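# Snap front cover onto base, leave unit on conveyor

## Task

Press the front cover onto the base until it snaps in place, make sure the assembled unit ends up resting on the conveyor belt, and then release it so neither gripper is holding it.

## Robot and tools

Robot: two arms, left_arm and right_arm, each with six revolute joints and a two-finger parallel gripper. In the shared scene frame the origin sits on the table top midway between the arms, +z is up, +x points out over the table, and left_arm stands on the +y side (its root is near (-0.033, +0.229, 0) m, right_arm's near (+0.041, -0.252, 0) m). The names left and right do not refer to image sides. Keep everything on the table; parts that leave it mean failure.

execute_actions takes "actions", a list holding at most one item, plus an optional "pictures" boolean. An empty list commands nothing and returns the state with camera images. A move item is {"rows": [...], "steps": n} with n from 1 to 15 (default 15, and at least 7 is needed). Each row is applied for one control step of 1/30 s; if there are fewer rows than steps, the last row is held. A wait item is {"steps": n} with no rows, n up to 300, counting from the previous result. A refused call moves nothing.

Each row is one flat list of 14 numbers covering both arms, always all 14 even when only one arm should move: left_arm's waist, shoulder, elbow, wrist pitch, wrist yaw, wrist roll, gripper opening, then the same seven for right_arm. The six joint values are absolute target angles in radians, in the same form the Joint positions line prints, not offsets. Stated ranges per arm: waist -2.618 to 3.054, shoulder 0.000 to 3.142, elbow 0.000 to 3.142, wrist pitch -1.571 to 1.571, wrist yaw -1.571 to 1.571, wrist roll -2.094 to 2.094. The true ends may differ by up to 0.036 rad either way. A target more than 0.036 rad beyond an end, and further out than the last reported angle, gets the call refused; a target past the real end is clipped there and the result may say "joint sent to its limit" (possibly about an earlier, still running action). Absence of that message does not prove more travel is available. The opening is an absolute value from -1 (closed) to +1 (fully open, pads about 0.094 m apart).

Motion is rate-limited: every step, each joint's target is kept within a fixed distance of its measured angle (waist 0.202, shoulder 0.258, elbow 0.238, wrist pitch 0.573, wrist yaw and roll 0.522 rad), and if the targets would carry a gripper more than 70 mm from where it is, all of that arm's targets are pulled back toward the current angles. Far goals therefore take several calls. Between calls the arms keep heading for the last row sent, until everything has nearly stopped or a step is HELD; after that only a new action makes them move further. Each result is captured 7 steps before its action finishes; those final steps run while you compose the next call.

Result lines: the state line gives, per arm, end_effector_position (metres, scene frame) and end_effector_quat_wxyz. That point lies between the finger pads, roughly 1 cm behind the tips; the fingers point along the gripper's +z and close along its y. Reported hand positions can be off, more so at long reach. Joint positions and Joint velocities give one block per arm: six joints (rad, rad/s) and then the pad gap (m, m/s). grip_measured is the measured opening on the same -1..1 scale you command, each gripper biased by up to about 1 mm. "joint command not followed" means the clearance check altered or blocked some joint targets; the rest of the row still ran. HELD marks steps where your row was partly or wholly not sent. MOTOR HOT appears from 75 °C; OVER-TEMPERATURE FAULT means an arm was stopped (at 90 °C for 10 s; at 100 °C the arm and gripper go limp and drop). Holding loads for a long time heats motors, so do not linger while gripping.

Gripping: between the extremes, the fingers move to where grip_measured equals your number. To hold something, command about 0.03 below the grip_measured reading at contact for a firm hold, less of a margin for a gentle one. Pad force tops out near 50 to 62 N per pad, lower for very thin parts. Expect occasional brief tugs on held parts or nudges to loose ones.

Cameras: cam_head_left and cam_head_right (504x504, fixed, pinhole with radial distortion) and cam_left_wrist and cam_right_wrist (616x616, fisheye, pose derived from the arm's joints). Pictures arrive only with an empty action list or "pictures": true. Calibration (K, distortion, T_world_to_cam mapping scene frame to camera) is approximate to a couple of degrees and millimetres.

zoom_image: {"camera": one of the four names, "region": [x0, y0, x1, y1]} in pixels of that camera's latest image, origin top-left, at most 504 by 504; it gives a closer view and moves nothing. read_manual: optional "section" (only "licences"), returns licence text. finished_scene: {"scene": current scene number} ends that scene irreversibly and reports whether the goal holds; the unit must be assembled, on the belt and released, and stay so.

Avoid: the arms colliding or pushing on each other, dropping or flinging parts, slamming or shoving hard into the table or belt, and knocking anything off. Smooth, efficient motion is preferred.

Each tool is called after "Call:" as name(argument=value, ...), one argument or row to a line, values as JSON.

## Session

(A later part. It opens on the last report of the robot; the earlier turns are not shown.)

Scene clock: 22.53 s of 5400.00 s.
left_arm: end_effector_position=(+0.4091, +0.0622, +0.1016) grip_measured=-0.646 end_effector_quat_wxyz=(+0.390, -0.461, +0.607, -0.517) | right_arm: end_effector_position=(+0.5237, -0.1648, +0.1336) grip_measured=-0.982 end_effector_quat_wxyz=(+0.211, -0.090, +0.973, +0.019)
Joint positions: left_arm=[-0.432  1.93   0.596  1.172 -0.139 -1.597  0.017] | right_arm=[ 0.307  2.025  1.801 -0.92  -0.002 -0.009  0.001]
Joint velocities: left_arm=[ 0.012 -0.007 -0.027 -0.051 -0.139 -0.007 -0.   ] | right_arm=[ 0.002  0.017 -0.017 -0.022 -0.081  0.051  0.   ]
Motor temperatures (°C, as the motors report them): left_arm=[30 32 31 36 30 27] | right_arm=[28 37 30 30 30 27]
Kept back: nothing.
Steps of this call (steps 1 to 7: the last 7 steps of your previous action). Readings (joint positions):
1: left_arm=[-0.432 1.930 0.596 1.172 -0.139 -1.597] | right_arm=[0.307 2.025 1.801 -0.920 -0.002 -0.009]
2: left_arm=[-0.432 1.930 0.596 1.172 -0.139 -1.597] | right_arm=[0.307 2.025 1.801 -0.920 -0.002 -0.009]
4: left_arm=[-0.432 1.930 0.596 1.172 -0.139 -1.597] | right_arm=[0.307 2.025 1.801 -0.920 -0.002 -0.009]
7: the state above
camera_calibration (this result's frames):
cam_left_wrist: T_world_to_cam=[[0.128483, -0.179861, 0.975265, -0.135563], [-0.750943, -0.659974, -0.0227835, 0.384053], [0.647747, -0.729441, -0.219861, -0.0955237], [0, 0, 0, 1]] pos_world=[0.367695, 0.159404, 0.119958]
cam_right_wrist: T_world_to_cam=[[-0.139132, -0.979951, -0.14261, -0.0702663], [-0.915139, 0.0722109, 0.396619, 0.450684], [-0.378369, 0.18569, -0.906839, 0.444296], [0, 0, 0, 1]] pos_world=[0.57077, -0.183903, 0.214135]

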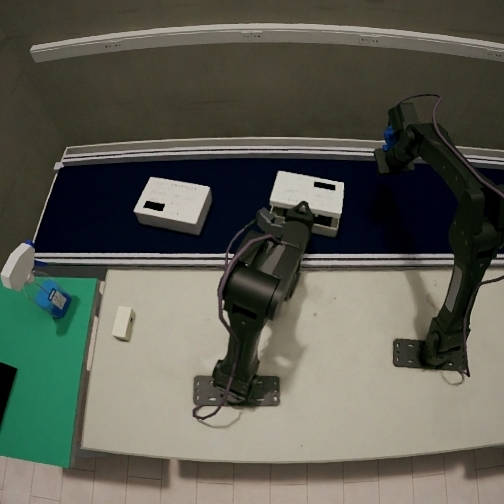

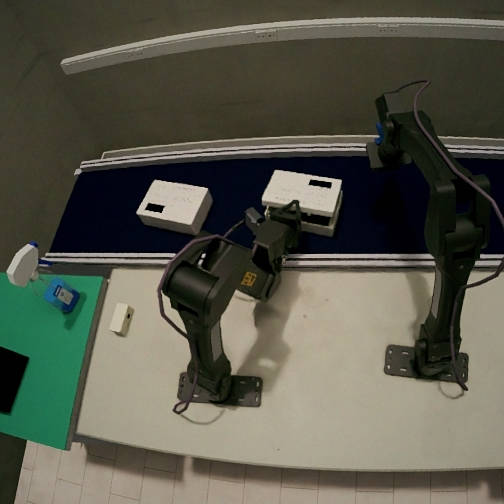

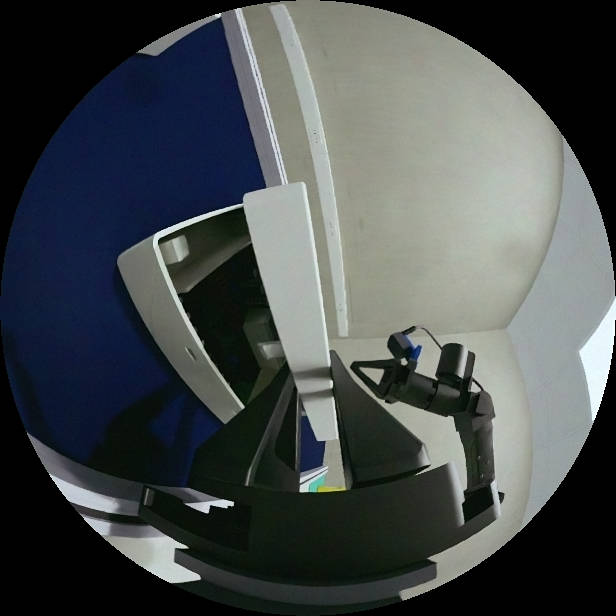

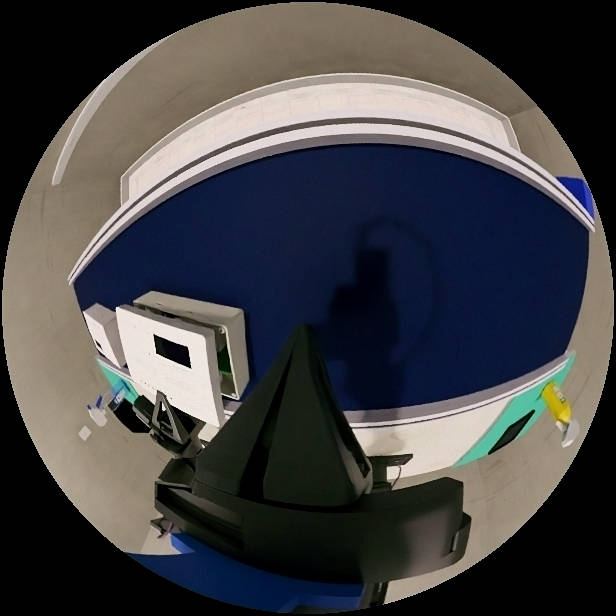

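Lowering further to reduce parallax.

Call:
execute_actions(
  actions=[
    {"rows":[[-0.44,1.98,0.61,1.17,-0.145,-1.6,-0.7,0.3,2,1.8,-0.9,0,0,-1]],"steps":15},
  ],
)

Call:
execute_actions(
  actions=[
    {"steps":15},
  ],
  pictures=true,
)

Call:
zoom_image(
  camera="cam_head_left",
  region=[230,130,390,270],
)

Call:
zoom_image(
  camera="cam_right_wrist",
  region=[60,200,340,450],
)

Scene clock: 23.30 s of 5400.00 s.
left_arm: end_effector_position=(+0.4093, +0.0621, +0.0938) grip_measured=-0.646 end_effector_quat_wxyz=(+0.388, -0.463, +0.608, -0.516) | right_arm: end_effector_position=(+0.5237, -0.1648, +0.1336) grip_measured=-0.982 end_effector_quat_wxyz=(+0.211, -0.090, +0.973, +0.019)
Joint positions: left_arm=[-0.432  1.959  0.596  1.193 -0.139 -1.6    0.017] | right_arm=[ 0.307  2.025  1.801 -0.92  -0.002 -0.009  0.001]
Joint velocities: left_arm=[-0.002 -0.002 -0.017 -0.022  0.037 -0.037 -0.   ] | right_arm=[ 0.007  0.002  0.012 -0.066 -0.051  0.007 -0.   ]
Motor temperatures (°C, as the motors report them): left_arm=[30 32 31 36 30 27] | right_arm=[28 37 30 30 30 27]
Steps of this call (steps 1 to 15: the robot went on to your last target; steps 16 to 23: the first 8 steps of this action). Readings (joint positions):
16: left_arm=[-0.432 1.935 0.596 1.174 -0.139 -1.597] | right_arm=[0.307 2.025 1.801 -0.920 -0.002 -0.009]
17: left_arm=[-0.432 1.943 0.596 1.177 -0.139 -1.597] | right_arm=[0.307 2.025 1.801 -0.920 -0.002 -0.009]
19: left_arm=[-0.432 1.958 0.596 1.189 -0.139 -1.600] | right_arm=[0.307 2.025 1.801 -0.920 -0.002 -0.009]
23: the state above

Scene clock: 23.80 s of 5400.00 s.
left_arm: end_effector_position=(+0.4093, +0.0621, +0.0938) grip_measured=-0.646 end_effector_quat_wxyz=(+0.388, -0.463, +0.608, -0.516) | right_arm: end_effector_position=(+0.5237, -0.1648, +0.1336) grip_measured=-0.982 end_effector_quat_wxyz=(+0.211, -0.090, +0.973, +0.019)
Joint positions: left_arm=[-0.432  1.959  0.596  1.193 -0.139 -1.6    0.017] | right_arm=[ 0.307  2.025  1.801 -0.92  -0.002 -0.009  0.001]
Joint velocities: left_arm=[-0.007 -0.002  0.007 -0.022 -0.007 -0.051 -0.   ] | right_arm=[ 0.002 -0.002  0.022  0.037 -0.022  0.007  0.   ]
Motor temperatures (°C, as the motors report them): left_arm=[30 32 31 36 30 27] | right_arm=[28 37 30 30 30 27]
Kept back: nothing.
Steps of this call (steps 1 to 7: the last 7 steps of your previous action; steps 8 to 15: the robot went on to your last target). Readings (joint positions):
1: left_arm=[-0.432 1.959 0.596 1.193 -0.139 -1.600] | right_arm=[0.307 2.025 1.801 -0.920 -0.002 -0.009]
2: left_arm=[-0.432 1.959 0.596 1.193 -0.139 -1.600] | right_arm=[0.307 2.025 1.801 -0.920 -0.002 -0.009]
4: left_arm=[-0.432 1.959 0.596 1.193 -0.139 -1.600] | right_arm=[0.307 2.025 1.801 -0.920 -0.002 -0.009]
8: left_arm=[-0.432 1.959 0.596 1.193 -0.139 -1.600] | right_arm=[0.307 2.025 1.801 -0.920 -0.002 -0.009]
15: the state above
All arms were judged still, so your last target was given up. Only a new action makes them travel on or press farther. Fingers that are still opening or closing keep moving.
camera_calibration (this result's frames):
cam_left_wrist: T_world_to_cam=[[0.135944, -0.179464, 0.974326, -0.130979], [-0.750721, -0.660403, -0.0168961, 0.383377], [0.64648, -0.729151, -0.224505, -0.096557], [0, 0, 0, 1]] pos_world=[0.368037, 0.159273, 0.112416]
cam_right_wrist: T_world_to_cam=[[-0.139132, -0.979951, -0.14261, -0.0702663], [-0.915139, 0.0722109, 0.396619, 0.450684], [-0.378369, 0.18569, -0.906839, 0.444296], [0, 0, 0, 1]] pos_world=[0.57077, -0.183903, 0.214135]

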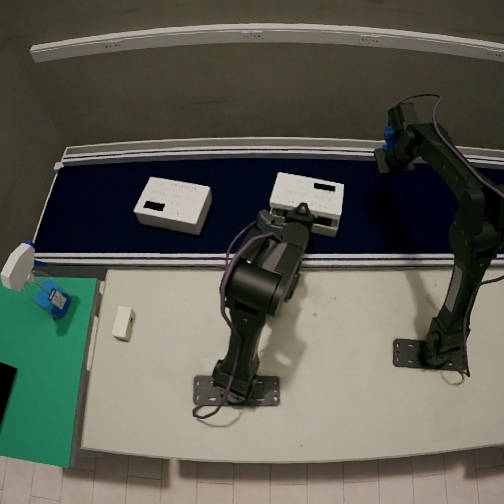

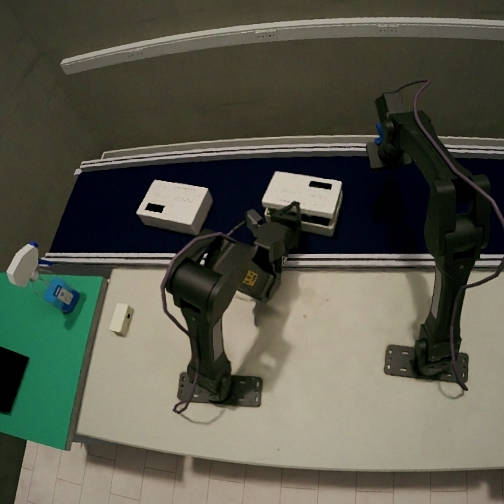

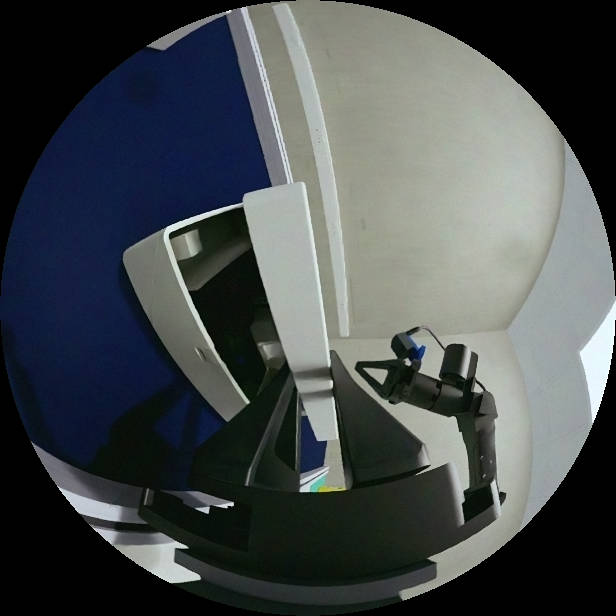

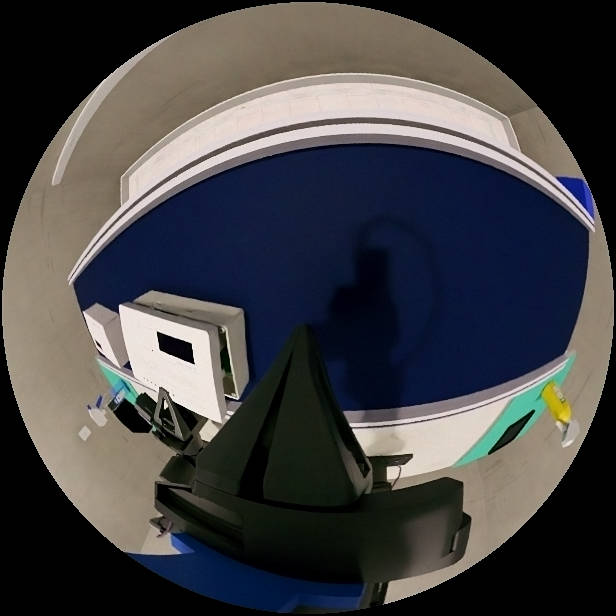

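Region (230, 130, 390, 270) of cam_head_left's 504x504 image, scaled by 3.150, with more detail than that image has; it fills the top 441 rows of this view, and the rest is white.

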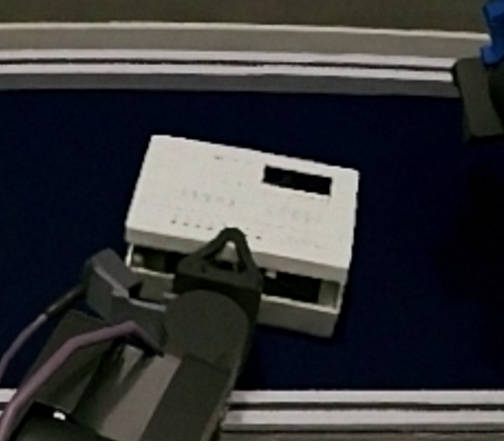

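Region (60, 200, 340, 450) of cam_right_wrist's 616x616 image, scaled by 1.800, with more detail than that image has; it fills the top 450 rows of this view, and the rest is white.

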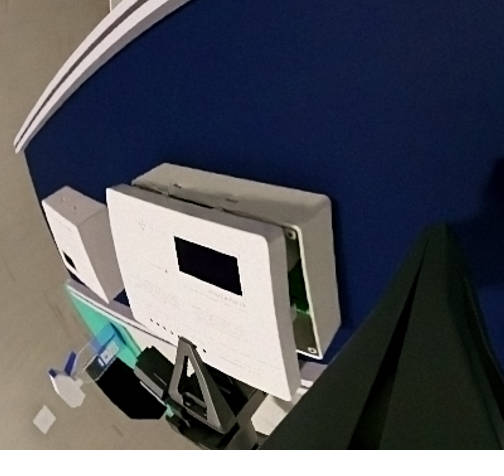

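Call:
execute_actions(
  actions=[
    {"rows":[[-0.44,1.97,0.61,1.1,-0.145,-1.6,-0.7,0.3,2,1.8,-0.9,0,0,-1]],"steps":15},
  ],
)

Call:
execute_actions(
  actions=[
    {"steps":15},
  ],
  pictures=true,
)

Call:
zoom_image(
  camera="cam_head_left",
  region=[230,130,390,270],
)

Call:
zoom_image(
  camera="cam_right_wrist",
  region=[60,200,340,450],
)

Scene clock: 24.63 s of 5400.00 s.
left_arm: end_effector_position=(+0.4091, +0.0622, +0.0926) grip_measured=-0.646 end_effector_quat_wxyz=(+0.387, -0.464, +0.609, -0.514) | right_arm: end_effector_position=(+0.5237, -0.1648, +0.1336) grip_measured=-0.982 end_effector_quat_wxyz=(+0.211, -0.090, +0.973, +0.019)
Joint positions: left_arm=[-0.432  1.959  0.596  1.188 -0.139 -1.601  0.017] | right_arm=[ 0.307  2.025  1.801 -0.92  -0.002 -0.009  0.001]
Joint velocities: left_arm=[-0.007 -0.027 -0.012 -0.037 -0.007 -0.066  0.   ] | right_arm=[-0.007 -0.017  0.007 -0.007 -0.051 -0.007 -0.001]
Motor temperatures (°C, as the motors report them): left_arm=[30 32 31 36 30 27] | right_arm=[28 37 30 30 30 27]
Steps of this call (steps 1 to 17: nothing new was sent; steps 18 to 25: the first 8 steps of this action). Readings (joint positions):
18: left_arm=[-0.432 1.959 0.596 1.190 -0.139 -1.601] | right_arm=[0.307 2.025 1.801 -0.920 -0.002 -0.009]
19: left_arm=[-0.432 1.959 0.596 1.189 -0.139 -1.601] | right_arm=[0.307 2.025 1.801 -0.920 -0.002 -0.009]
21: left_arm=[-0.432 1.959 0.596 1.188 -0.139 -1.601] | right_arm=[0.307 2.025 1.801 -0.920 -0.002 -0.009]
25: the state above

Scene clock: 25.13 s of 5400.00 s.
left_arm: end_effector_position=(+0.4091, +0.0622, +0.0926) grip_measured=-0.646 end_effector_quat_wxyz=(+0.387, -0.464, +0.609, -0.514) | right_arm: end_effector_position=(+0.5237, -0.1648, +0.1336) grip_measured=-0.982 end_effector_quat_wxyz=(+0.211, -0.090, +0.973, +0.019)
Joint positions: left_arm=[-0.432  1.959  0.596  1.188 -0.139 -1.601  0.017] | right_arm=[ 0.307  2.025  1.801 -0.92  -0.002 -0.009  0.001]
Joint velocities: left_arm=[-0.007 -0.002  0.007 -0.007 -0.007  0.095 -0.001] | right_arm=[ 0.002 -0.017  0.012 -0.007 -0.037 -0.037  0.   ]
Motor temperatures (°C, as the motors report them): left_arm=[30 32 31 36 30 27] | right_arm=[28 37 30 30 30 27]
Kept back: nothing.
Steps of this call (steps 1 to 7: the last 7 steps of your previous action; steps 8 to 15: the robot went on to your last target). Readings (joint positions):
1: left_arm=[-0.432 1.959 0.596 1.188 -0.139 -1.601] | right_arm=[0.307 2.025 1.801 -0.920 -0.002 -0.009]
2: left_arm=[-0.432 1.959 0.596 1.188 -0.139 -1.601] | right_arm=[0.307 2.025 1.801 -0.920 -0.002 -0.009]
4: left_arm=[-0.432 1.959 0.596 1.188 -0.139 -1.601] | right_arm=[0.307 2.025 1.801 -0.920 -0.002 -0.009]
8: left_arm=[-0.432 1.959 0.596 1.188 -0.139 -1.601] | right_arm=[0.307 2.025 1.801 -0.920 -0.002 -0.009]
15: the state above
All arms were judged still, so your last target was given up. Only a new action makes them travel on or press farther. Fingers that are still opening or closing keep moving.
camera_calibration (this result's frames):
cam_left_wrist: T_world_to_cam=[[0.140584, -0.180692, 0.97344, -0.131502], [-0.750709, -0.66048, -0.0141826, 0.383017], [0.645501, -0.728777, -0.228501, -0.0958935], [0, 0, 0, 1]] pos_world=[0.367921, 0.159329, 0.11153]
cam_right_wrist: T_world_to_cam=[[-0.139132, -0.979951, -0.14261, -0.0702663], [-0.915139, 0.0722109, 0.396619, 0.450684], [-0.378369, 0.18569, -0.906839, 0.444296], [0, 0, 0, 1]] pos_world=[0.57077, -0.183903, 0.214135]

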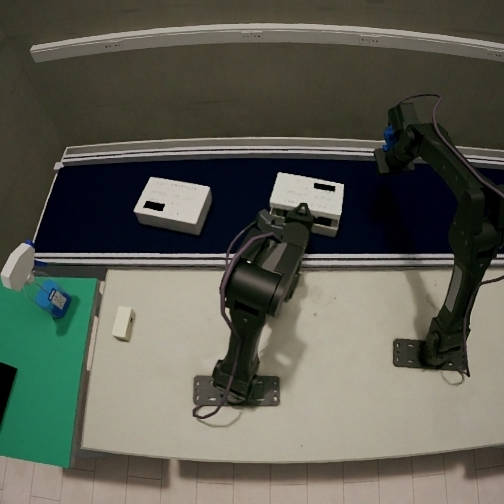

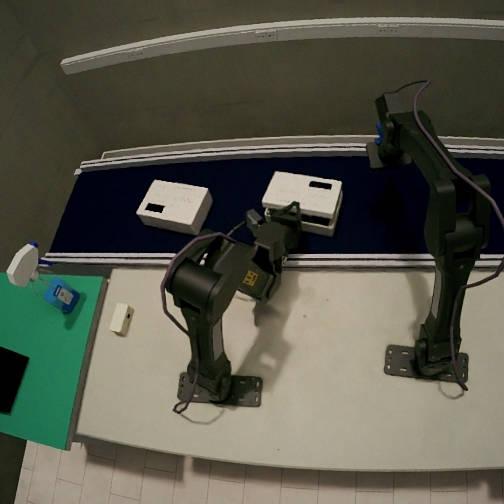

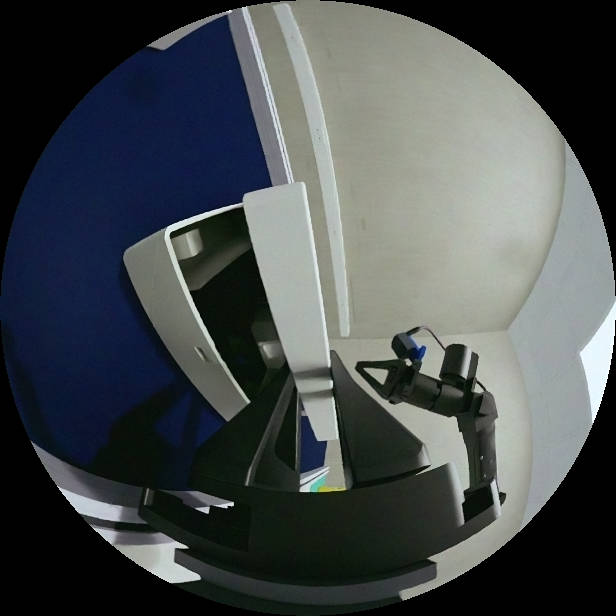

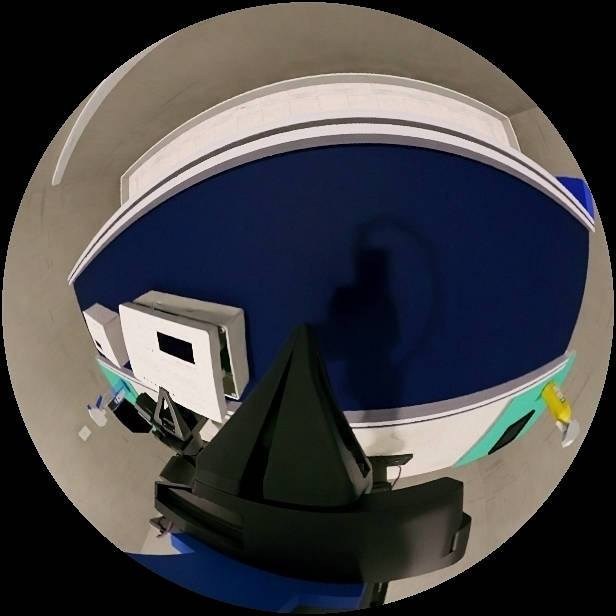

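Region (230, 130, 390, 270) of cam_head_left's 504x504 image, scaled by 3.150, with more detail than that image has; it fills the top 441 rows of this view, and the rest is white.

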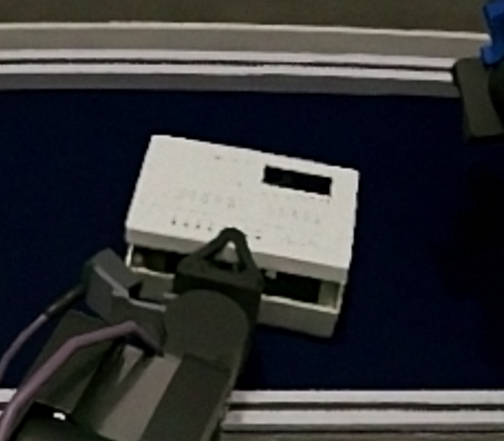

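Region (60, 200, 340, 450) of cam_right_wrist's 616x616 image, scaled by 1.800, with more detail than that image has; it fills the top 450 rows of this view, and the rest is white.

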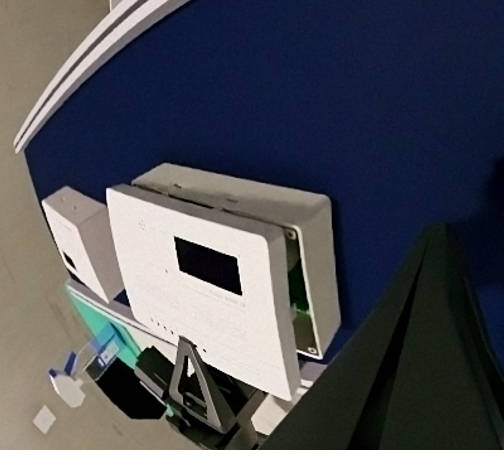

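Call:
execute_actions(
  actions=[
    {"rows":[[-0.44,1.91,0.6,1.19,-0.145,-1.6,-0.7,0.3,2,1.8,-0.9,0,0,-1]],"steps":12},
  ],
)

Call:
execute_actions(
  actions=[
    {"rows":[[-0.46,1.91,0.6,1.19,-0.145,-1.6,-0.7,0.3,2,1.8,-0.9,0,0,-1]],"steps":12},
  ],
)

Call:
execute_actions(
  actions=[
    {"rows":[[-0.46,1.98,0.61,1.16,-0.145,-1.6,-0.7,0.3,2,1.8,-0.9,0,0,-1]],"steps":15},
  ],
)

Call:
execute_actions(
  actions=[],
)

Call:
zoom_image(
  camera="cam_head_left",
  region=[230,130,390,270],
)

Call:
zoom_image(
  camera="cam_right_wrist",
  region=[100,270,280,430],
)

Scene clock: 25.83 s of 5400.00 s.
left_arm: end_effector_position=(+0.4095, +0.0620, +0.1026) grip_measured=-0.646 end_effector_quat_wxyz=(+0.391, -0.461, +0.603, -0.521) | right_arm: end_effector_position=(+0.5237, -0.1648, +0.1336) grip_measured=-0.982 end_effector_quat_wxyz=(+0.211, -0.090, +0.973, +0.019)
Joint positions: left_arm=[-0.432  1.936  0.596  1.187 -0.139 -1.602  0.017] | right_arm=[ 0.307  2.025  1.801 -0.92  -0.002 -0.009  0.001]
Joint velocities: left_arm=[-0.002 -0.061  0.032 -0.051 -0.037  0.007 -0.   ] | right_arm=[-0.012 -0.007 -0.012 -0.037  0.007 -0.037 -0.001]
Motor temperatures (°C, as the motors report them): left_arm=[30 32 31 36 30 27] | right_arm=[28 38 30 31 30 27]
Steps of this call (steps 1 to 16: nothing new was sent; steps 17 to 21: the first 5 steps of this action). Readings (joint positions):
17: left_arm=[-0.432 1.956 0.596 1.191 -0.139 -1.602] | right_arm=[0.307 2.025 1.801 -0.920 -0.002 -0.009]
18: left_arm=[-0.432 1.949 0.596 1.188 -0.139 -1.602] | right_arm=[0.307 2.025 1.801 -0.920 -0.002 -0.009]
20: left_arm=[-0.432 1.940 0.596 1.187 -0.139 -1.602] | right_arm=[0.307 2.025 1.801 -0.920 -0.002 -0.009]
21: the state above

Scene clock: 26.23 s of 5400.00 s.
left_arm: end_effector_position=(+0.4065, +0.0546, +0.1024) grip_measured=-0.646 end_effector_quat_wxyz=(+0.386, -0.456, +0.607, -0.523) | right_arm: end_effector_position=(+0.5237, -0.1648, +0.1336) grip_measured=-0.982 end_effector_quat_wxyz=(+0.211, -0.090, +0.973, +0.019)
Joint positions: left_arm=[-0.45   1.934  0.596  1.182 -0.141 -1.602  0.017] | right_arm=[ 0.307  2.025  1.801 -0.92  -0.002 -0.009  0.001]
Joint velocities: left_arm=[-0.085  0.002 -0.012  0.037  0.037 -0.095 -0.   ] | right_arm=[-0.002 -0.007  0.017  0.007  0.007  0.022  0.001]
Motor temperatures (°C, as the motors report them): left_arm=[30 32 31 36 30 27] | right_arm=[28 38 30 31 30 27]
Steps of this call (steps 1 to 7: the last 7 steps of your previous action; steps 8 to 12: the first 5 steps of this action). Readings (joint positions):
8: left_arm=[-0.434 1.934 0.596 1.183 -0.140 -1.602] | right_arm=[0.307 2.025 1.801 -0.920 -0.002 -0.009]
9: left_arm=[-0.437 1.934 0.596 1.182 -0.141 -1.602] | right_arm=[0.307 2.025 1.801 -0.920 -0.002 -0.009]
11: left_arm=[-0.446 1.934 0.596 1.182 -0.141 -1.602] | right_arm=[0.307 2.025 1.801 -0.920 -0.002 -0.009]
12: the state above

Scene clock: 26.73 s of 5400.00 s.
left_arm: end_effector_position=(+0.4051, +0.0536, +0.0864) grip_measured=-0.646 end_effector_quat_wxyz=(+0.378, -0.461, +0.618, -0.512) | right_arm: end_effector_position=(+0.5237, -0.1648, +0.1336) grip_measured=-0.982 end_effector_quat_wxyz=(+0.211, -0.090, +0.973, +0.019)
Joint positions: left_arm=[-0.453  1.968  0.596  1.18  -0.141 -1.602  0.017] | right_arm=[ 0.307  2.025  1.801 -0.92  -0.002 -0.009  0.001]
Joint velocities: left_arm=[ 0.007  0.002 -0.002 -0.051  0.007 -0.022 -0.001] | right_arm=[-0.002 -0.027 -0.012 -0.007 -0.037 -0.037 -0.001]
Motor temperatures (°C, as the motors report them): left_arm=[30 32 31 36 30 27] | right_arm=[28 38 30 31 30 27]
Steps of this call (steps 1 to 7: the last 7 steps of your previous action; steps 8 to 15: the first 8 steps of this action). Readings (joint positions):
8: left_arm=[-0.453 1.938 0.596 1.181 -0.141 -1.602] | right_arm=[0.307 2.025 1.801 -0.920 -0.002 -0.009]
9: left_arm=[-0.453 1.944 0.596 1.182 -0.141 -1.602] | right_arm=[0.307 2.025 1.801 -0.920 -0.002 -0.009]
11: left_arm=[-0.453 1.961 0.596 1.172 -0.141 -1.602] | right_arm=[0.307 2.025 1.801 -0.920 -0.002 -0.009]
15: the state above

Scene clock: 26.97 s of 5400.00 s.
left_arm: end_effector_position=(+0.4051, +0.0536, +0.0864) grip_measured=-0.646 end_effector_quat_wxyz=(+0.378, -0.461, +0.618, -0.512) | right_arm: end_effector_position=(+0.5237, -0.1648, +0.1336) grip_measured=-0.982 end_effector_quat_wxyz=(+0.211, -0.090, +0.973, +0.019)
Joint positions: left_arm=[-0.453  1.968  0.596  1.18  -0.141 -1.602  0.017] | right_arm=[ 0.307  2.025  1.801 -0.92  -0.002 -0.009  0.001]
Joint velocities: left_arm=[ 0.002 -0.002 -0.007  0.007  0.007 -0.022  0.   ] | right_arm=[-0.017 -0.007 -0.017 -0.007  0.007  0.022  0.001]
Motor temperatures (°C, as the motors report them): left_arm=[30 32 31 36 30 27] | right_arm=[28 38 30 31 30 27]
Kept back: nothing.
Steps of this call (steps 1 to 7: the last 7 steps of your previous action). Readings (joint positions):
1: left_arm=[-0.453 1.968 0.596 1.180 -0.141 -1.602] | right_arm=[0.307 2.025 1.801 -0.920 -0.002 -0.009]
2: left_arm=[-0.453 1.968 0.596 1.180 -0.141 -1.602] | right_arm=[0.307 2.025 1.801 -0.920 -0.002 -0.009]
4: left_arm=[-0.453 1.968 0.596 1.180 -0.141 -1.602] | right_arm=[0.307 2.025 1.801 -0.920 -0.002 -0.009]
7: the state above
camera_calibration (this result's frames):
cam_left_wrist: T_world_to_cam=[[0.152806, -0.18971, 0.969877, -0.130632], [-0.763217, -0.646114, -0.00613482, 0.377848], [0.627814, -0.739288, -0.24352, -0.0918905], [0, 0, 0, 1]] pos_world=[0.366032, 0.151417, 0.106638]
cam_right_wrist: T_world_to_cam=[[-0.139132, -0.979951, -0.14261, -0.0702663], [-0.915139, 0.0722109, 0.396619, 0.450684], [-0.378369, 0.18569, -0.906839, 0.444296], [0, 0, 0, 1]] pos_world=[0.57077, -0.183903, 0.214135]

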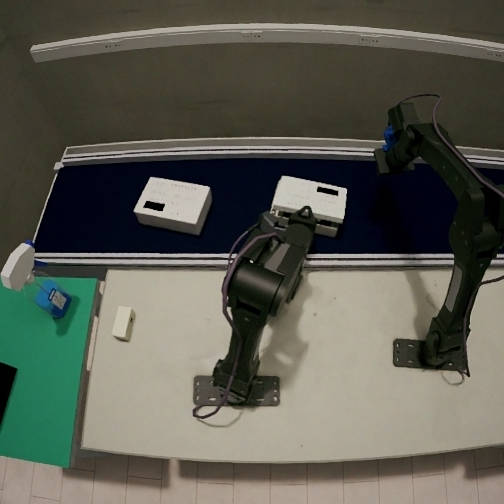

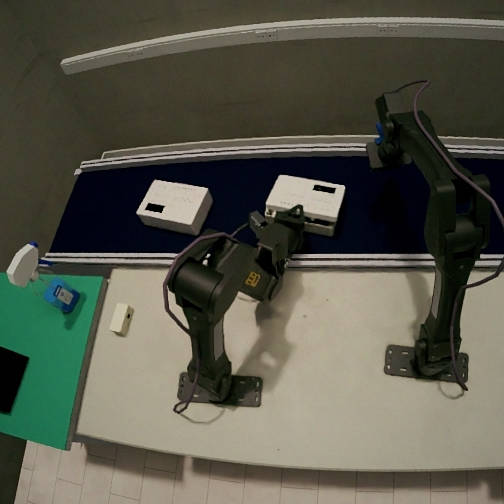

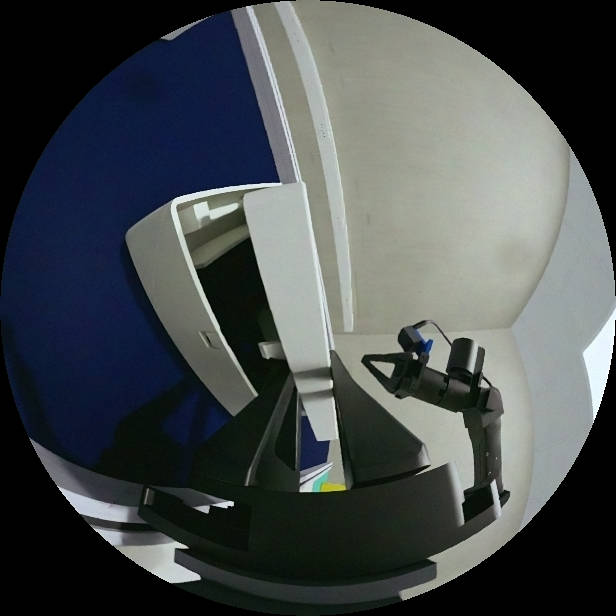

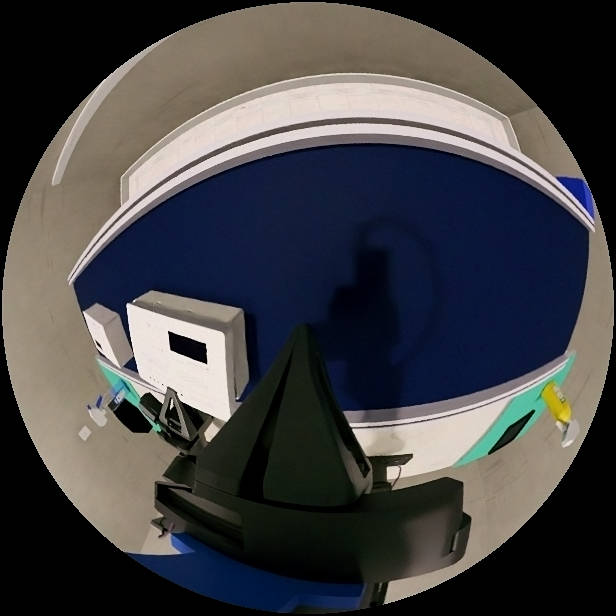

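Region (230, 130, 390, 270) of cam_head_left's 504x504 image, scaled by 3.150, with more detail than that image has; it fills the top 441 rows of this view, and the rest is white.

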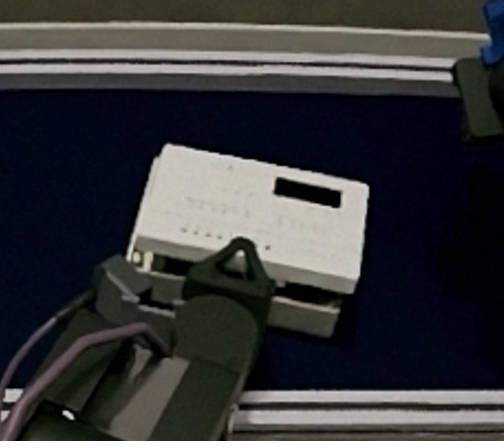

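Region (100, 270, 280, 430) of cam_right_wrist's 616x616 image, scaled by 2.800, with more detail than that image has.

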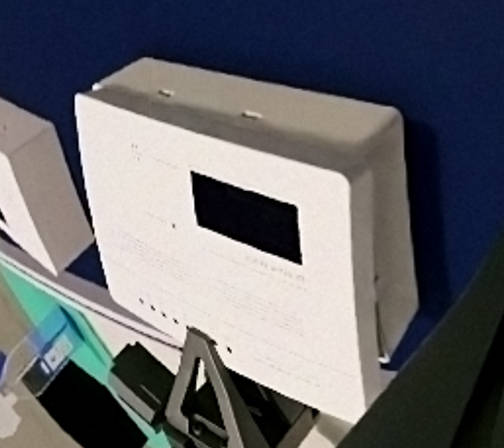

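Call:
execute_actions(
  actions=[
    {"rows":[[-0.46,1.91,0.6,1.19,-0.145,-1.6,-0.7,0.3,2,1.8,-0.9,0,0,-1]],"steps":12},
  ],
)

Call:
execute_actions(
  actions=[
    {"rows":[[-0.435,1.91,0.6,1.19,-0.145,-1.6,-0.7,0.3,2,1.8,-0.9,0,0,-1]],"steps":12},
  ],
)

Call:
execute_actions(
  actions=[
    {"rows":[[-0.435,1.98,0.61,1.16,-0.145,-1.6,-0.7,0.3,2,1.8,-0.9,0,0,-1]],"steps":15},
  ],
)

Call:
execute_actions(
  actions=[],
)

Call:
zoom_image(
  camera="cam_head_left",
  region=[230,130,390,270],
)

Call:
zoom_image(
  camera="cam_right_wrist",
  region=[100,270,280,430],
)

Scene clock: 27.57 s of 5400.00 s.
left_arm: end_effector_position=(+0.4056, +0.0534, +0.0995) grip_measured=-0.646 end_effector_quat_wxyz=(+0.383, -0.457, +0.611, -0.521) | right_arm: end_effector_position=(+0.5237, -0.1648, +0.1336) grip_measured=-0.982 end_effector_quat_wxyz=(+0.211, -0.090, +0.973, +0.019)
Joint positions: left_arm=[-0.453  1.937  0.596  1.175 -0.141 -1.602  0.017] | right_arm=[ 0.307  2.025  1.801 -0.92  -0.002 -0.009  0.001]
Joint velocities: left_arm=[-0.012 -0.134 -0.017  0.051 -0.066  0.007  0.001] | right_arm=[-0.012  0.002 -0.002  0.051  0.007  0.022 -0.001]
Motor temperatures (°C, as the motors report them): left_arm=[30 32 31 36 30 27] | right_arm=[28 38 30 31 30 27]
Steps of this call (steps 1 to 13: the robot went on to your last target; steps 14 to 18: the first 5 steps of this action). Readings (joint positions):
14: left_arm=[-0.453 1.964 0.596 1.180 -0.141 -1.602] | right_arm=[0.307 2.025 1.801 -0.920 -0.002 -0.009]
15: left_arm=[-0.453 1.957 0.596 1.175 -0.141 -1.602] | right_arm=[0.307 2.025 1.801 -0.920 -0.002 -0.009]
17: left_arm=[-0.453 1.943 0.596 1.175 -0.141 -1.602] | right_arm=[0.307 2.025 1.801 -0.920 -0.002 -0.009]
18: the state above

Scene clock: 27.97 s of 5400.00 s.
left_arm: end_effector_position=(+0.4070, +0.0565, +0.1017) grip_measured=-0.646 end_effector_quat_wxyz=(+0.386, -0.458, +0.607, -0.521) | right_arm: end_effector_position=(+0.5237, -0.1648, +0.1336) grip_measured=-0.982 end_effector_quat_wxyz=(+0.211, -0.090, +0.973, +0.019)
Joint positions: left_arm=[-0.446  1.933  0.596  1.176 -0.141 -1.602  0.017] | right_arm=[ 0.307  2.025  1.801 -0.92  -0.002 -0.009  0.001]
Joint velocities: left_arm=[ 0.032 -0.002  0.007  0.066  0.022 -0.022 -0.   ] | right_arm=[-0.002  0.007  0.007  0.037 -0.007 -0.022 -0.001]
Motor temperatures (°C, as the motors report them): left_arm=[30 32 31 36 30 27] | right_arm=[28 38 30 31 30 27]
Steps of this call (steps 1 to 7: the last 7 steps of your previous action; steps 8 to 12: the first 5 steps of this action). Readings (joint positions):
8: left_arm=[-0.452 1.933 0.596 1.176 -0.141 -1.602] | right_arm=[0.307 2.025 1.801 -0.920 -0.002 -0.009]
9: left_arm=[-0.451 1.933 0.596 1.176 -0.141 -1.602] | right_arm=[0.307 2.025 1.801 -0.920 -0.002 -0.009]
11: left_arm=[-0.447 1.933 0.596 1.176 -0.141 -1.602] | right_arm=[0.307 2.025 1.801 -0.920 -0.002 -0.009]
12: the state above

Scene clock: 28.47 s of 5400.00 s.
left_arm: end_effector_position=(+0.4066, +0.0575, +0.0867) grip_measured=-0.646 end_effector_quat_wxyz=(+0.380, -0.464, +0.616, -0.510) | right_arm: end_effector_position=(+0.5237, -0.1648, +0.1336) grip_measured=-0.982 end_effector_quat_wxyz=(+0.211, -0.090, +0.973, +0.019)
Joint positions: left_arm=[-0.444  1.967  0.596  1.178 -0.141 -1.603  0.017] | right_arm=[ 0.307  2.025  1.801 -0.92  -0.002 -0.009  0.001]
Joint velocities: left_arm=[-0.002  0.002  0.002 -0.051 -0.051  0.022 -0.   ] | right_arm=[ 0.022 -0.012  0.002  0.007 -0.007 -0.051 -0.001]
Motor temperatures (°C, as the motors report them): left_arm=[30 32 31 36 30 27] | right_arm=[28 38 30 31 30 27]
Steps of this call (steps 1 to 7: the last 7 steps of your previous action; steps 8 to 15: the first 8 steps of this action). Readings (joint positions):
8: left_arm=[-0.444 1.936 0.596 1.176 -0.141 -1.602] | right_arm=[0.307 2.025 1.801 -0.920 -0.002 -0.009]
9: left_arm=[-0.444 1.943 0.596 1.177 -0.141 -1.602] | right_arm=[0.307 2.025 1.801 -0.920 -0.002 -0.009]
11: left_arm=[-0.444 1.960 0.596 1.172 -0.141 -1.603] | right_arm=[0.307 2.025 1.801 -0.920 -0.002 -0.009]
15: the state above

Scene clock: 28.70 s of 5400.00 s.
left_arm: end_effector_position=(+0.4066, +0.0575, +0.0867) grip_measured=-0.646 end_effector_quat_wxyz=(+0.380, -0.464, +0.616, -0.510) | right_arm: end_effector_position=(+0.5237, -0.1648, +0.1336) grip_measured=-0.982 end_effector_quat_wxyz=(+0.211, -0.090, +0.973, +0.019)
Joint positions: left_arm=[-0.444  1.967  0.596  1.178 -0.141 -1.603  0.017] | right_arm=[ 0.307  2.025  1.801 -0.92  -0.002 -0.009  0.001]
Joint velocities: left_arm=[-0.002 -0.012  0.007 -0.037 -0.037  0.007 -0.001] | right_arm=[ 0.017 -0.007 -0.002 -0.007  0.007  0.022  0.001]
Motor temperatures (°C, as the motors report them): left_arm=[30 32 31 36 30 27] | right_arm=[28 38 30 31 30 27]
Kept back: nothing.
Steps of this call (steps 1 to 7: the last 7 steps of your previous action). Readings (joint positions):
1: left_arm=[-0.444 1.967 0.596 1.178 -0.141 -1.603] | right_arm=[0.307 2.025 1.801 -0.920 -0.002 -0.009]
2: left_arm=[-0.444 1.967 0.596 1.178 -0.141 -1.603] | right_arm=[0.307 2.025 1.801 -0.920 -0.002 -0.009]
4: left_arm=[-0.444 1.967 0.596 1.178 -0.141 -1.603] | right_arm=[0.307 2.025 1.801 -0.920 -0.002 -0.009]
7: the state above
camera_calibration (this result's frames):
cam_left_wrist: T_world_to_cam=[[0.155148, -0.187436, 0.969947, -0.131511], [-0.75738, -0.652955, -0.00503213, 0.379409], [0.634274, -0.733838, -0.243265, -0.0928459], [0, 0, 0, 1]] pos_world=[0.366651, 0.154953, 0.106881]
cam_right_wrist: T_world_to_cam=[[-0.139132, -0.979951, -0.14261, -0.0702663], [-0.915139, 0.0722109, 0.396619, 0.450684], [-0.378369, 0.18569, -0.906839, 0.444296], [0, 0, 0, 1]] pos_world=[0.57077, -0.183903, 0.214135]

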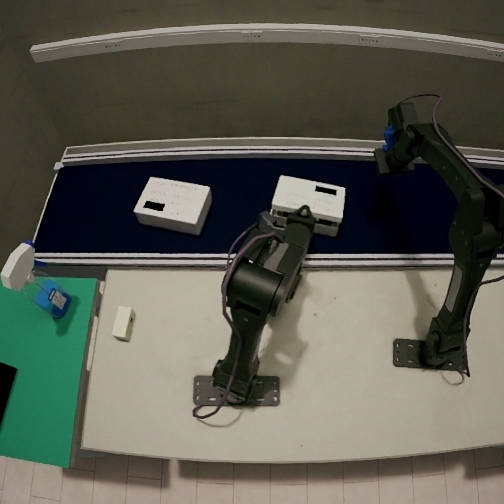

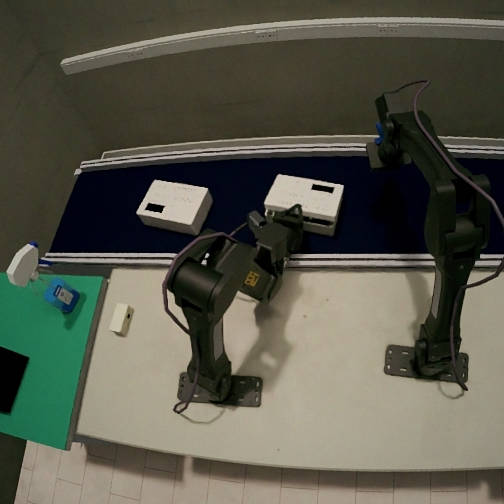

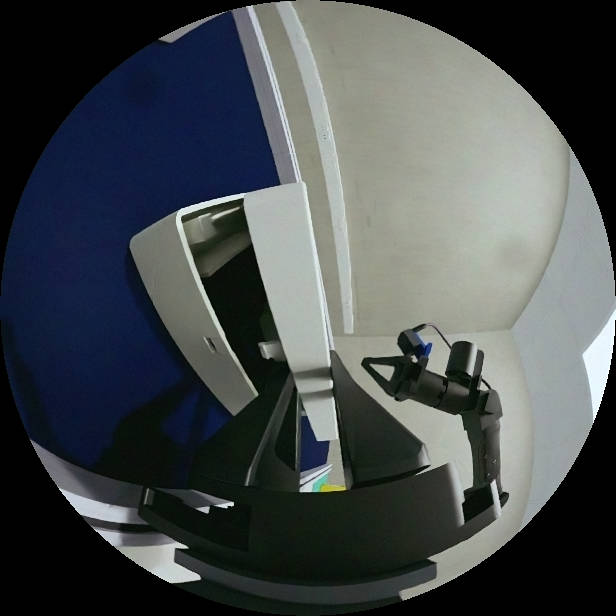

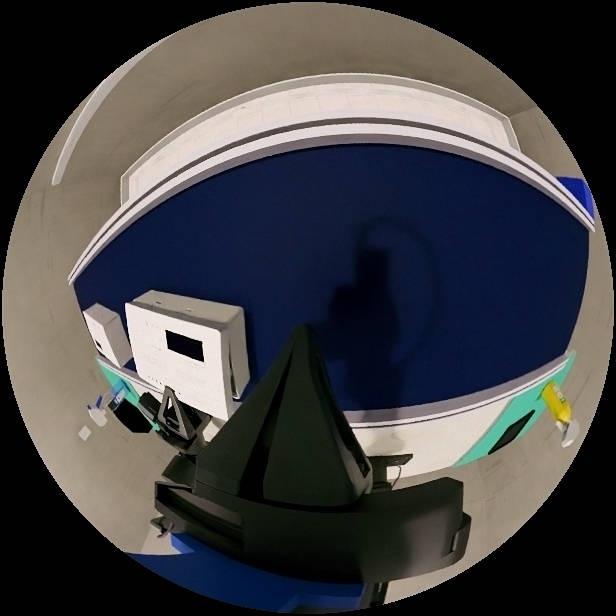

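Region (230, 130, 390, 270) of cam_head_left's 504x504 image, scaled by 3.150, with more detail than that image has; it fills the top 441 rows of this view, and the rest is white.

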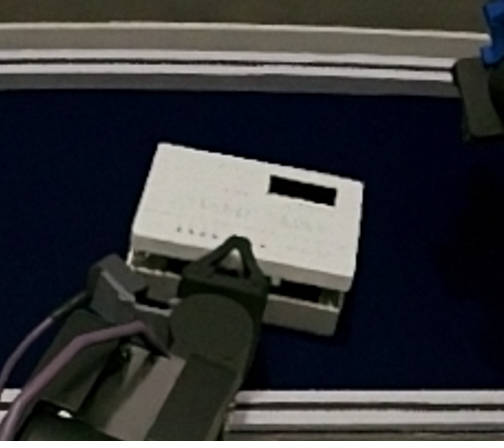

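Region (100, 270, 280, 430) of cam_right_wrist's 616x616 image, scaled by 2.800, with more detail than that image has.

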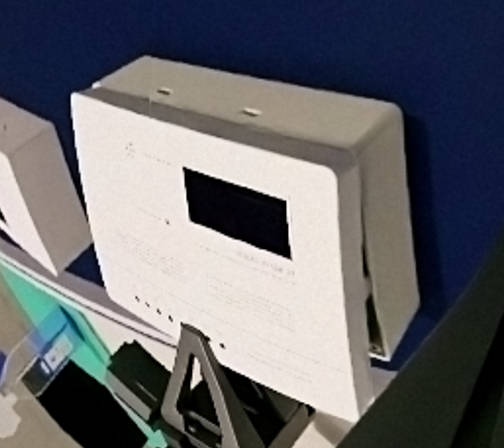

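Call:
execute_actions(
  actions=[
    {"rows":[[-0.43,1.91,0.575,1.19,-0.145,-1.6,-0.7,0.3,2,1.8,-0.9,0,0,-1]],"steps":15},
  ],
)

Call:
execute_actions(
  actions=[
    {"rows":[[-0.43,1.965,0.575,1.17,-0.145,-1.6,-0.7,0.3,2,1.8,-0.9,0,0,-1]],"steps":15},
  ],
)

Call:
execute_actions(
  actions=[],
)

Call:
zoom_image(
  camera="cam_head_left",
  region=[230,130,390,270],
)

Call:
zoom_image(
  camera="cam_right_wrist",
  region=[100,270,280,430],
)

Scene clock: 29.30 s of 5400.00 s.
left_arm: end_effector_position=(+0.4057, +0.0579, +0.0988) grip_measured=-0.646 end_effector_quat_wxyz=(+0.385, -0.460, +0.609, -0.519) | right_arm: end_effector_position=(+0.5237, -0.1648, +0.1336) grip_measured=-0.982 end_effector_quat_wxyz=(+0.211, -0.090, +0.973, +0.019)
Joint positions: left_arm=[-0.444  1.934  0.59   1.176 -0.141 -1.603  0.017] | right_arm=[ 0.307  2.025  1.801 -0.92  -0.002 -0.009  0.001]
Joint velocities: left_arm=[-0.002 -0.002 -0.002 -0.037  0.037 -0.022  0.001] | right_arm=[-0.002  0.007 -0.007  0.022 -0.007 -0.022  0.001]
Motor temperatures (°C, as the motors report them): left_arm=[30 32 31 36 30 27] | right_arm=[28 38 30 31 30 27]
Steps of this call (steps 1 to 10: the robot went on to your last target; steps 11 to 18: the first 8 steps of this action). Readings (joint positions):
11: left_arm=[-0.444 1.963 0.596 1.177 -0.141 -1.603] | right_arm=[0.307 2.025 1.801 -0.920 -0.002 -0.009]
12: left_arm=[-0.444 1.956 0.593 1.175 -0.141 -1.603] | right_arm=[0.307 2.025 1.801 -0.920 -0.002 -0.009]
14: left_arm=[-0.444 1.942 0.590 1.175 -0.141 -1.603] | right_arm=[0.307 2.025 1.801 -0.920 -0.002 -0.009]
18: the state above

Scene clock: 29.80 s of 5400.00 s.
left_arm: end_effector_position=(+0.4051, +0.0587, +0.0874) grip_measured=-0.646 end_effector_quat_wxyz=(+0.380, -0.465, +0.616, -0.509) | right_arm: end_effector_position=(+0.5237, -0.1648, +0.1336) grip_measured=-0.982 end_effector_quat_wxyz=(+0.211, -0.090, +0.973, +0.019)
Joint positions: left_arm=[-0.443  1.956  0.59   1.17  -0.141 -1.605  0.017] | right_arm=[ 0.307  2.025  1.801 -0.92  -0.002 -0.009  0.001]
Joint velocities: left_arm=[ 0.012 -0.007 -0.007  0.007  0.037 -0.007  0.001] | right_arm=[ 0.002 -0.007 -0.007 -0.037 -0.037  0.007  0.001]
Motor temperatures (°C, as the motors report them): left_arm=[30 33 31 37 30 27] | right_arm=[28 38 30 31 30 27]
Steps of this call (steps 1 to 7: the last 7 steps of your previous action; steps 8 to 15: the first 8 steps of this action). Readings (joint positions):
8: left_arm=[-0.444 1.936 0.590 1.175 -0.141 -1.603] | right_arm=[0.307 2.025 1.801 -0.920 -0.002 -0.009]
9: left_arm=[-0.444 1.940 0.590 1.176 -0.141 -1.603] | right_arm=[0.307 2.025 1.801 -0.920 -0.002 -0.009]
11: left_arm=[-0.444 1.950 0.590 1.171 -0.141 -1.603] | right_arm=[0.307 2.025 1.801 -0.920 -0.002 -0.009]
15: the state above

Scene clock: 30.03 s of 5400.00 s.
left_arm: end_effector_position=(+0.4052, +0.0589, +0.0874) grip_measured=-0.646 end_effector_quat_wxyz=(+0.380, -0.466, +0.616, -0.509) | right_arm: end_effector_position=(+0.5237, -0.1648, +0.1336) grip_measured=-0.982 end_effector_quat_wxyz=(+0.211, -0.090, +0.973, +0.019)
Joint positions: left_arm=[-0.442  1.956  0.59   1.17  -0.141 -1.605  0.017] | right_arm=[ 0.307  2.025  1.801 -0.92  -0.002 -0.009  0.001]
Joint velocities: left_arm=[-0.002  0.012 -0.002 -0.037  0.007 -0.022  0.   ] | right_arm=[-0.012  0.007 -0.002  0.022  0.007 -0.007 -0.   ]
Motor temperatures (°C, as the motors report them): left_arm=[30 33 31 37 30 27] | right_arm=[28 38 30 31 30 27]
Kept back: nothing.
Steps of this call (steps 1 to 7: the last 7 steps of your previous action). Readings (joint positions):
1: left_arm=[-0.442 1.956 0.590 1.170 -0.141 -1.605] | right_arm=[0.307 2.025 1.801 -0.920 -0.002 -0.009]
2: left_arm=[-0.442 1.956 0.590 1.170 -0.141 -1.605] | right_arm=[0.307 2.025 1.801 -0.920 -0.002 -0.009]
4: left_arm=[-0.442 1.956 0.590 1.170 -0.141 -1.605] | right_arm=[0.307 2.025 1.801 -0.920 -0.002 -0.009]
7: the state above
camera_calibration (this result's frames):
cam_left_wrist: T_world_to_cam=[[0.15881, -0.187495, 0.969343, -0.133055], [-0.756253, -0.654274, -0.00265344, 0.378703], [0.634713, -0.732647, -0.245699, -0.090811], [0, 0, 0, 1]] pos_world=[0.365165, 0.156296, 0.107668]
cam_right_wrist: T_world_to_cam=[[-0.139132, -0.979951, -0.14261, -0.0702663], [-0.915139, 0.0722109, 0.396619, 0.450684], [-0.378369, 0.18569, -0.906839, 0.444296], [0, 0, 0, 1]] pos_world=[0.57077, -0.183903, 0.214135]

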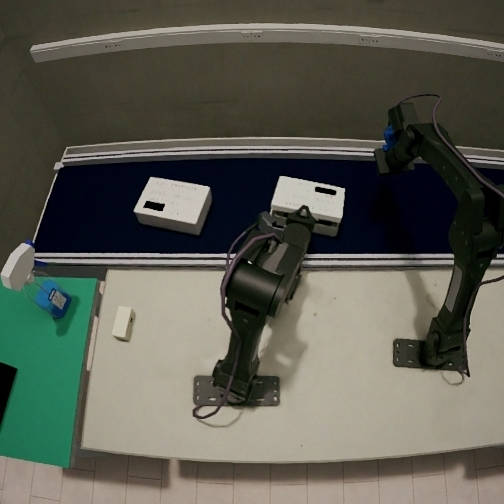

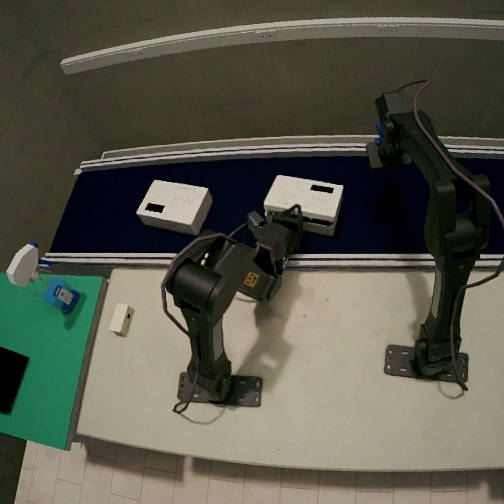

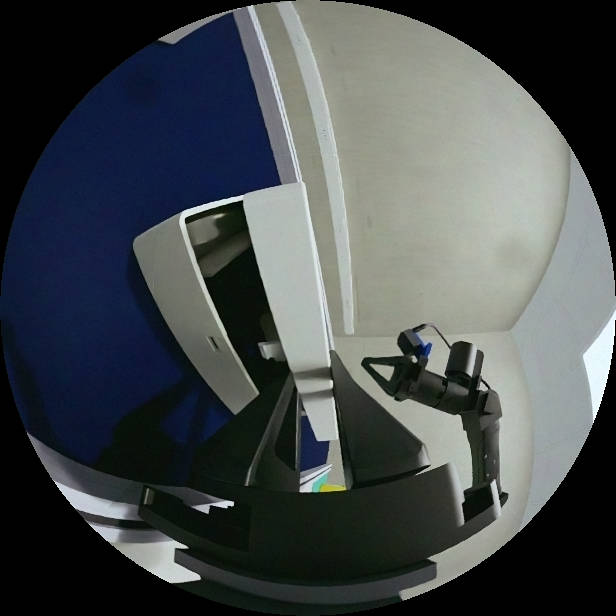

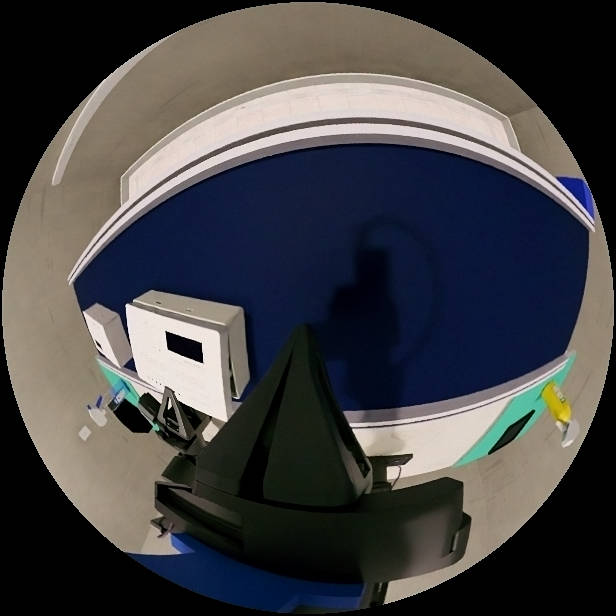

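Region (230, 130, 390, 270) of cam_head_left's 504x504 image, scaled by 3.150, with more detail than that image has; it fills the top 441 rows of this view, and the rest is white.

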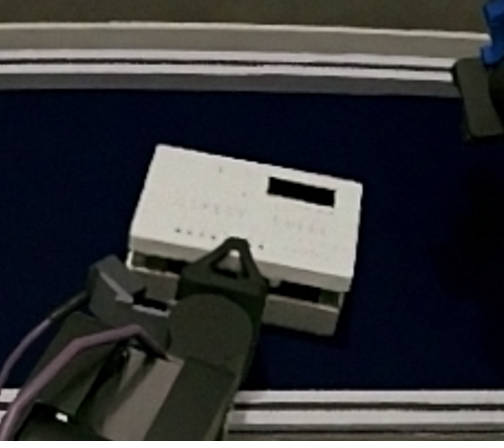

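Region (100, 270, 280, 430) of cam_right_wrist's 616x616 image, scaled by 2.800, with more detail than that image has.

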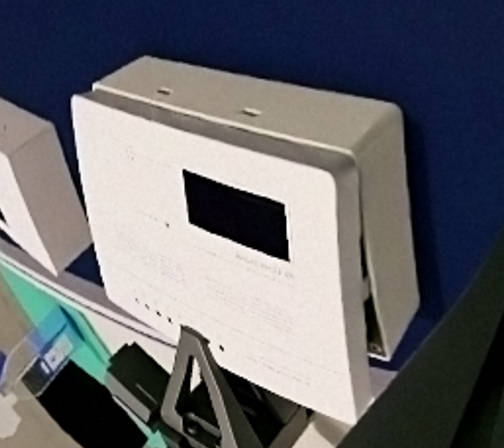

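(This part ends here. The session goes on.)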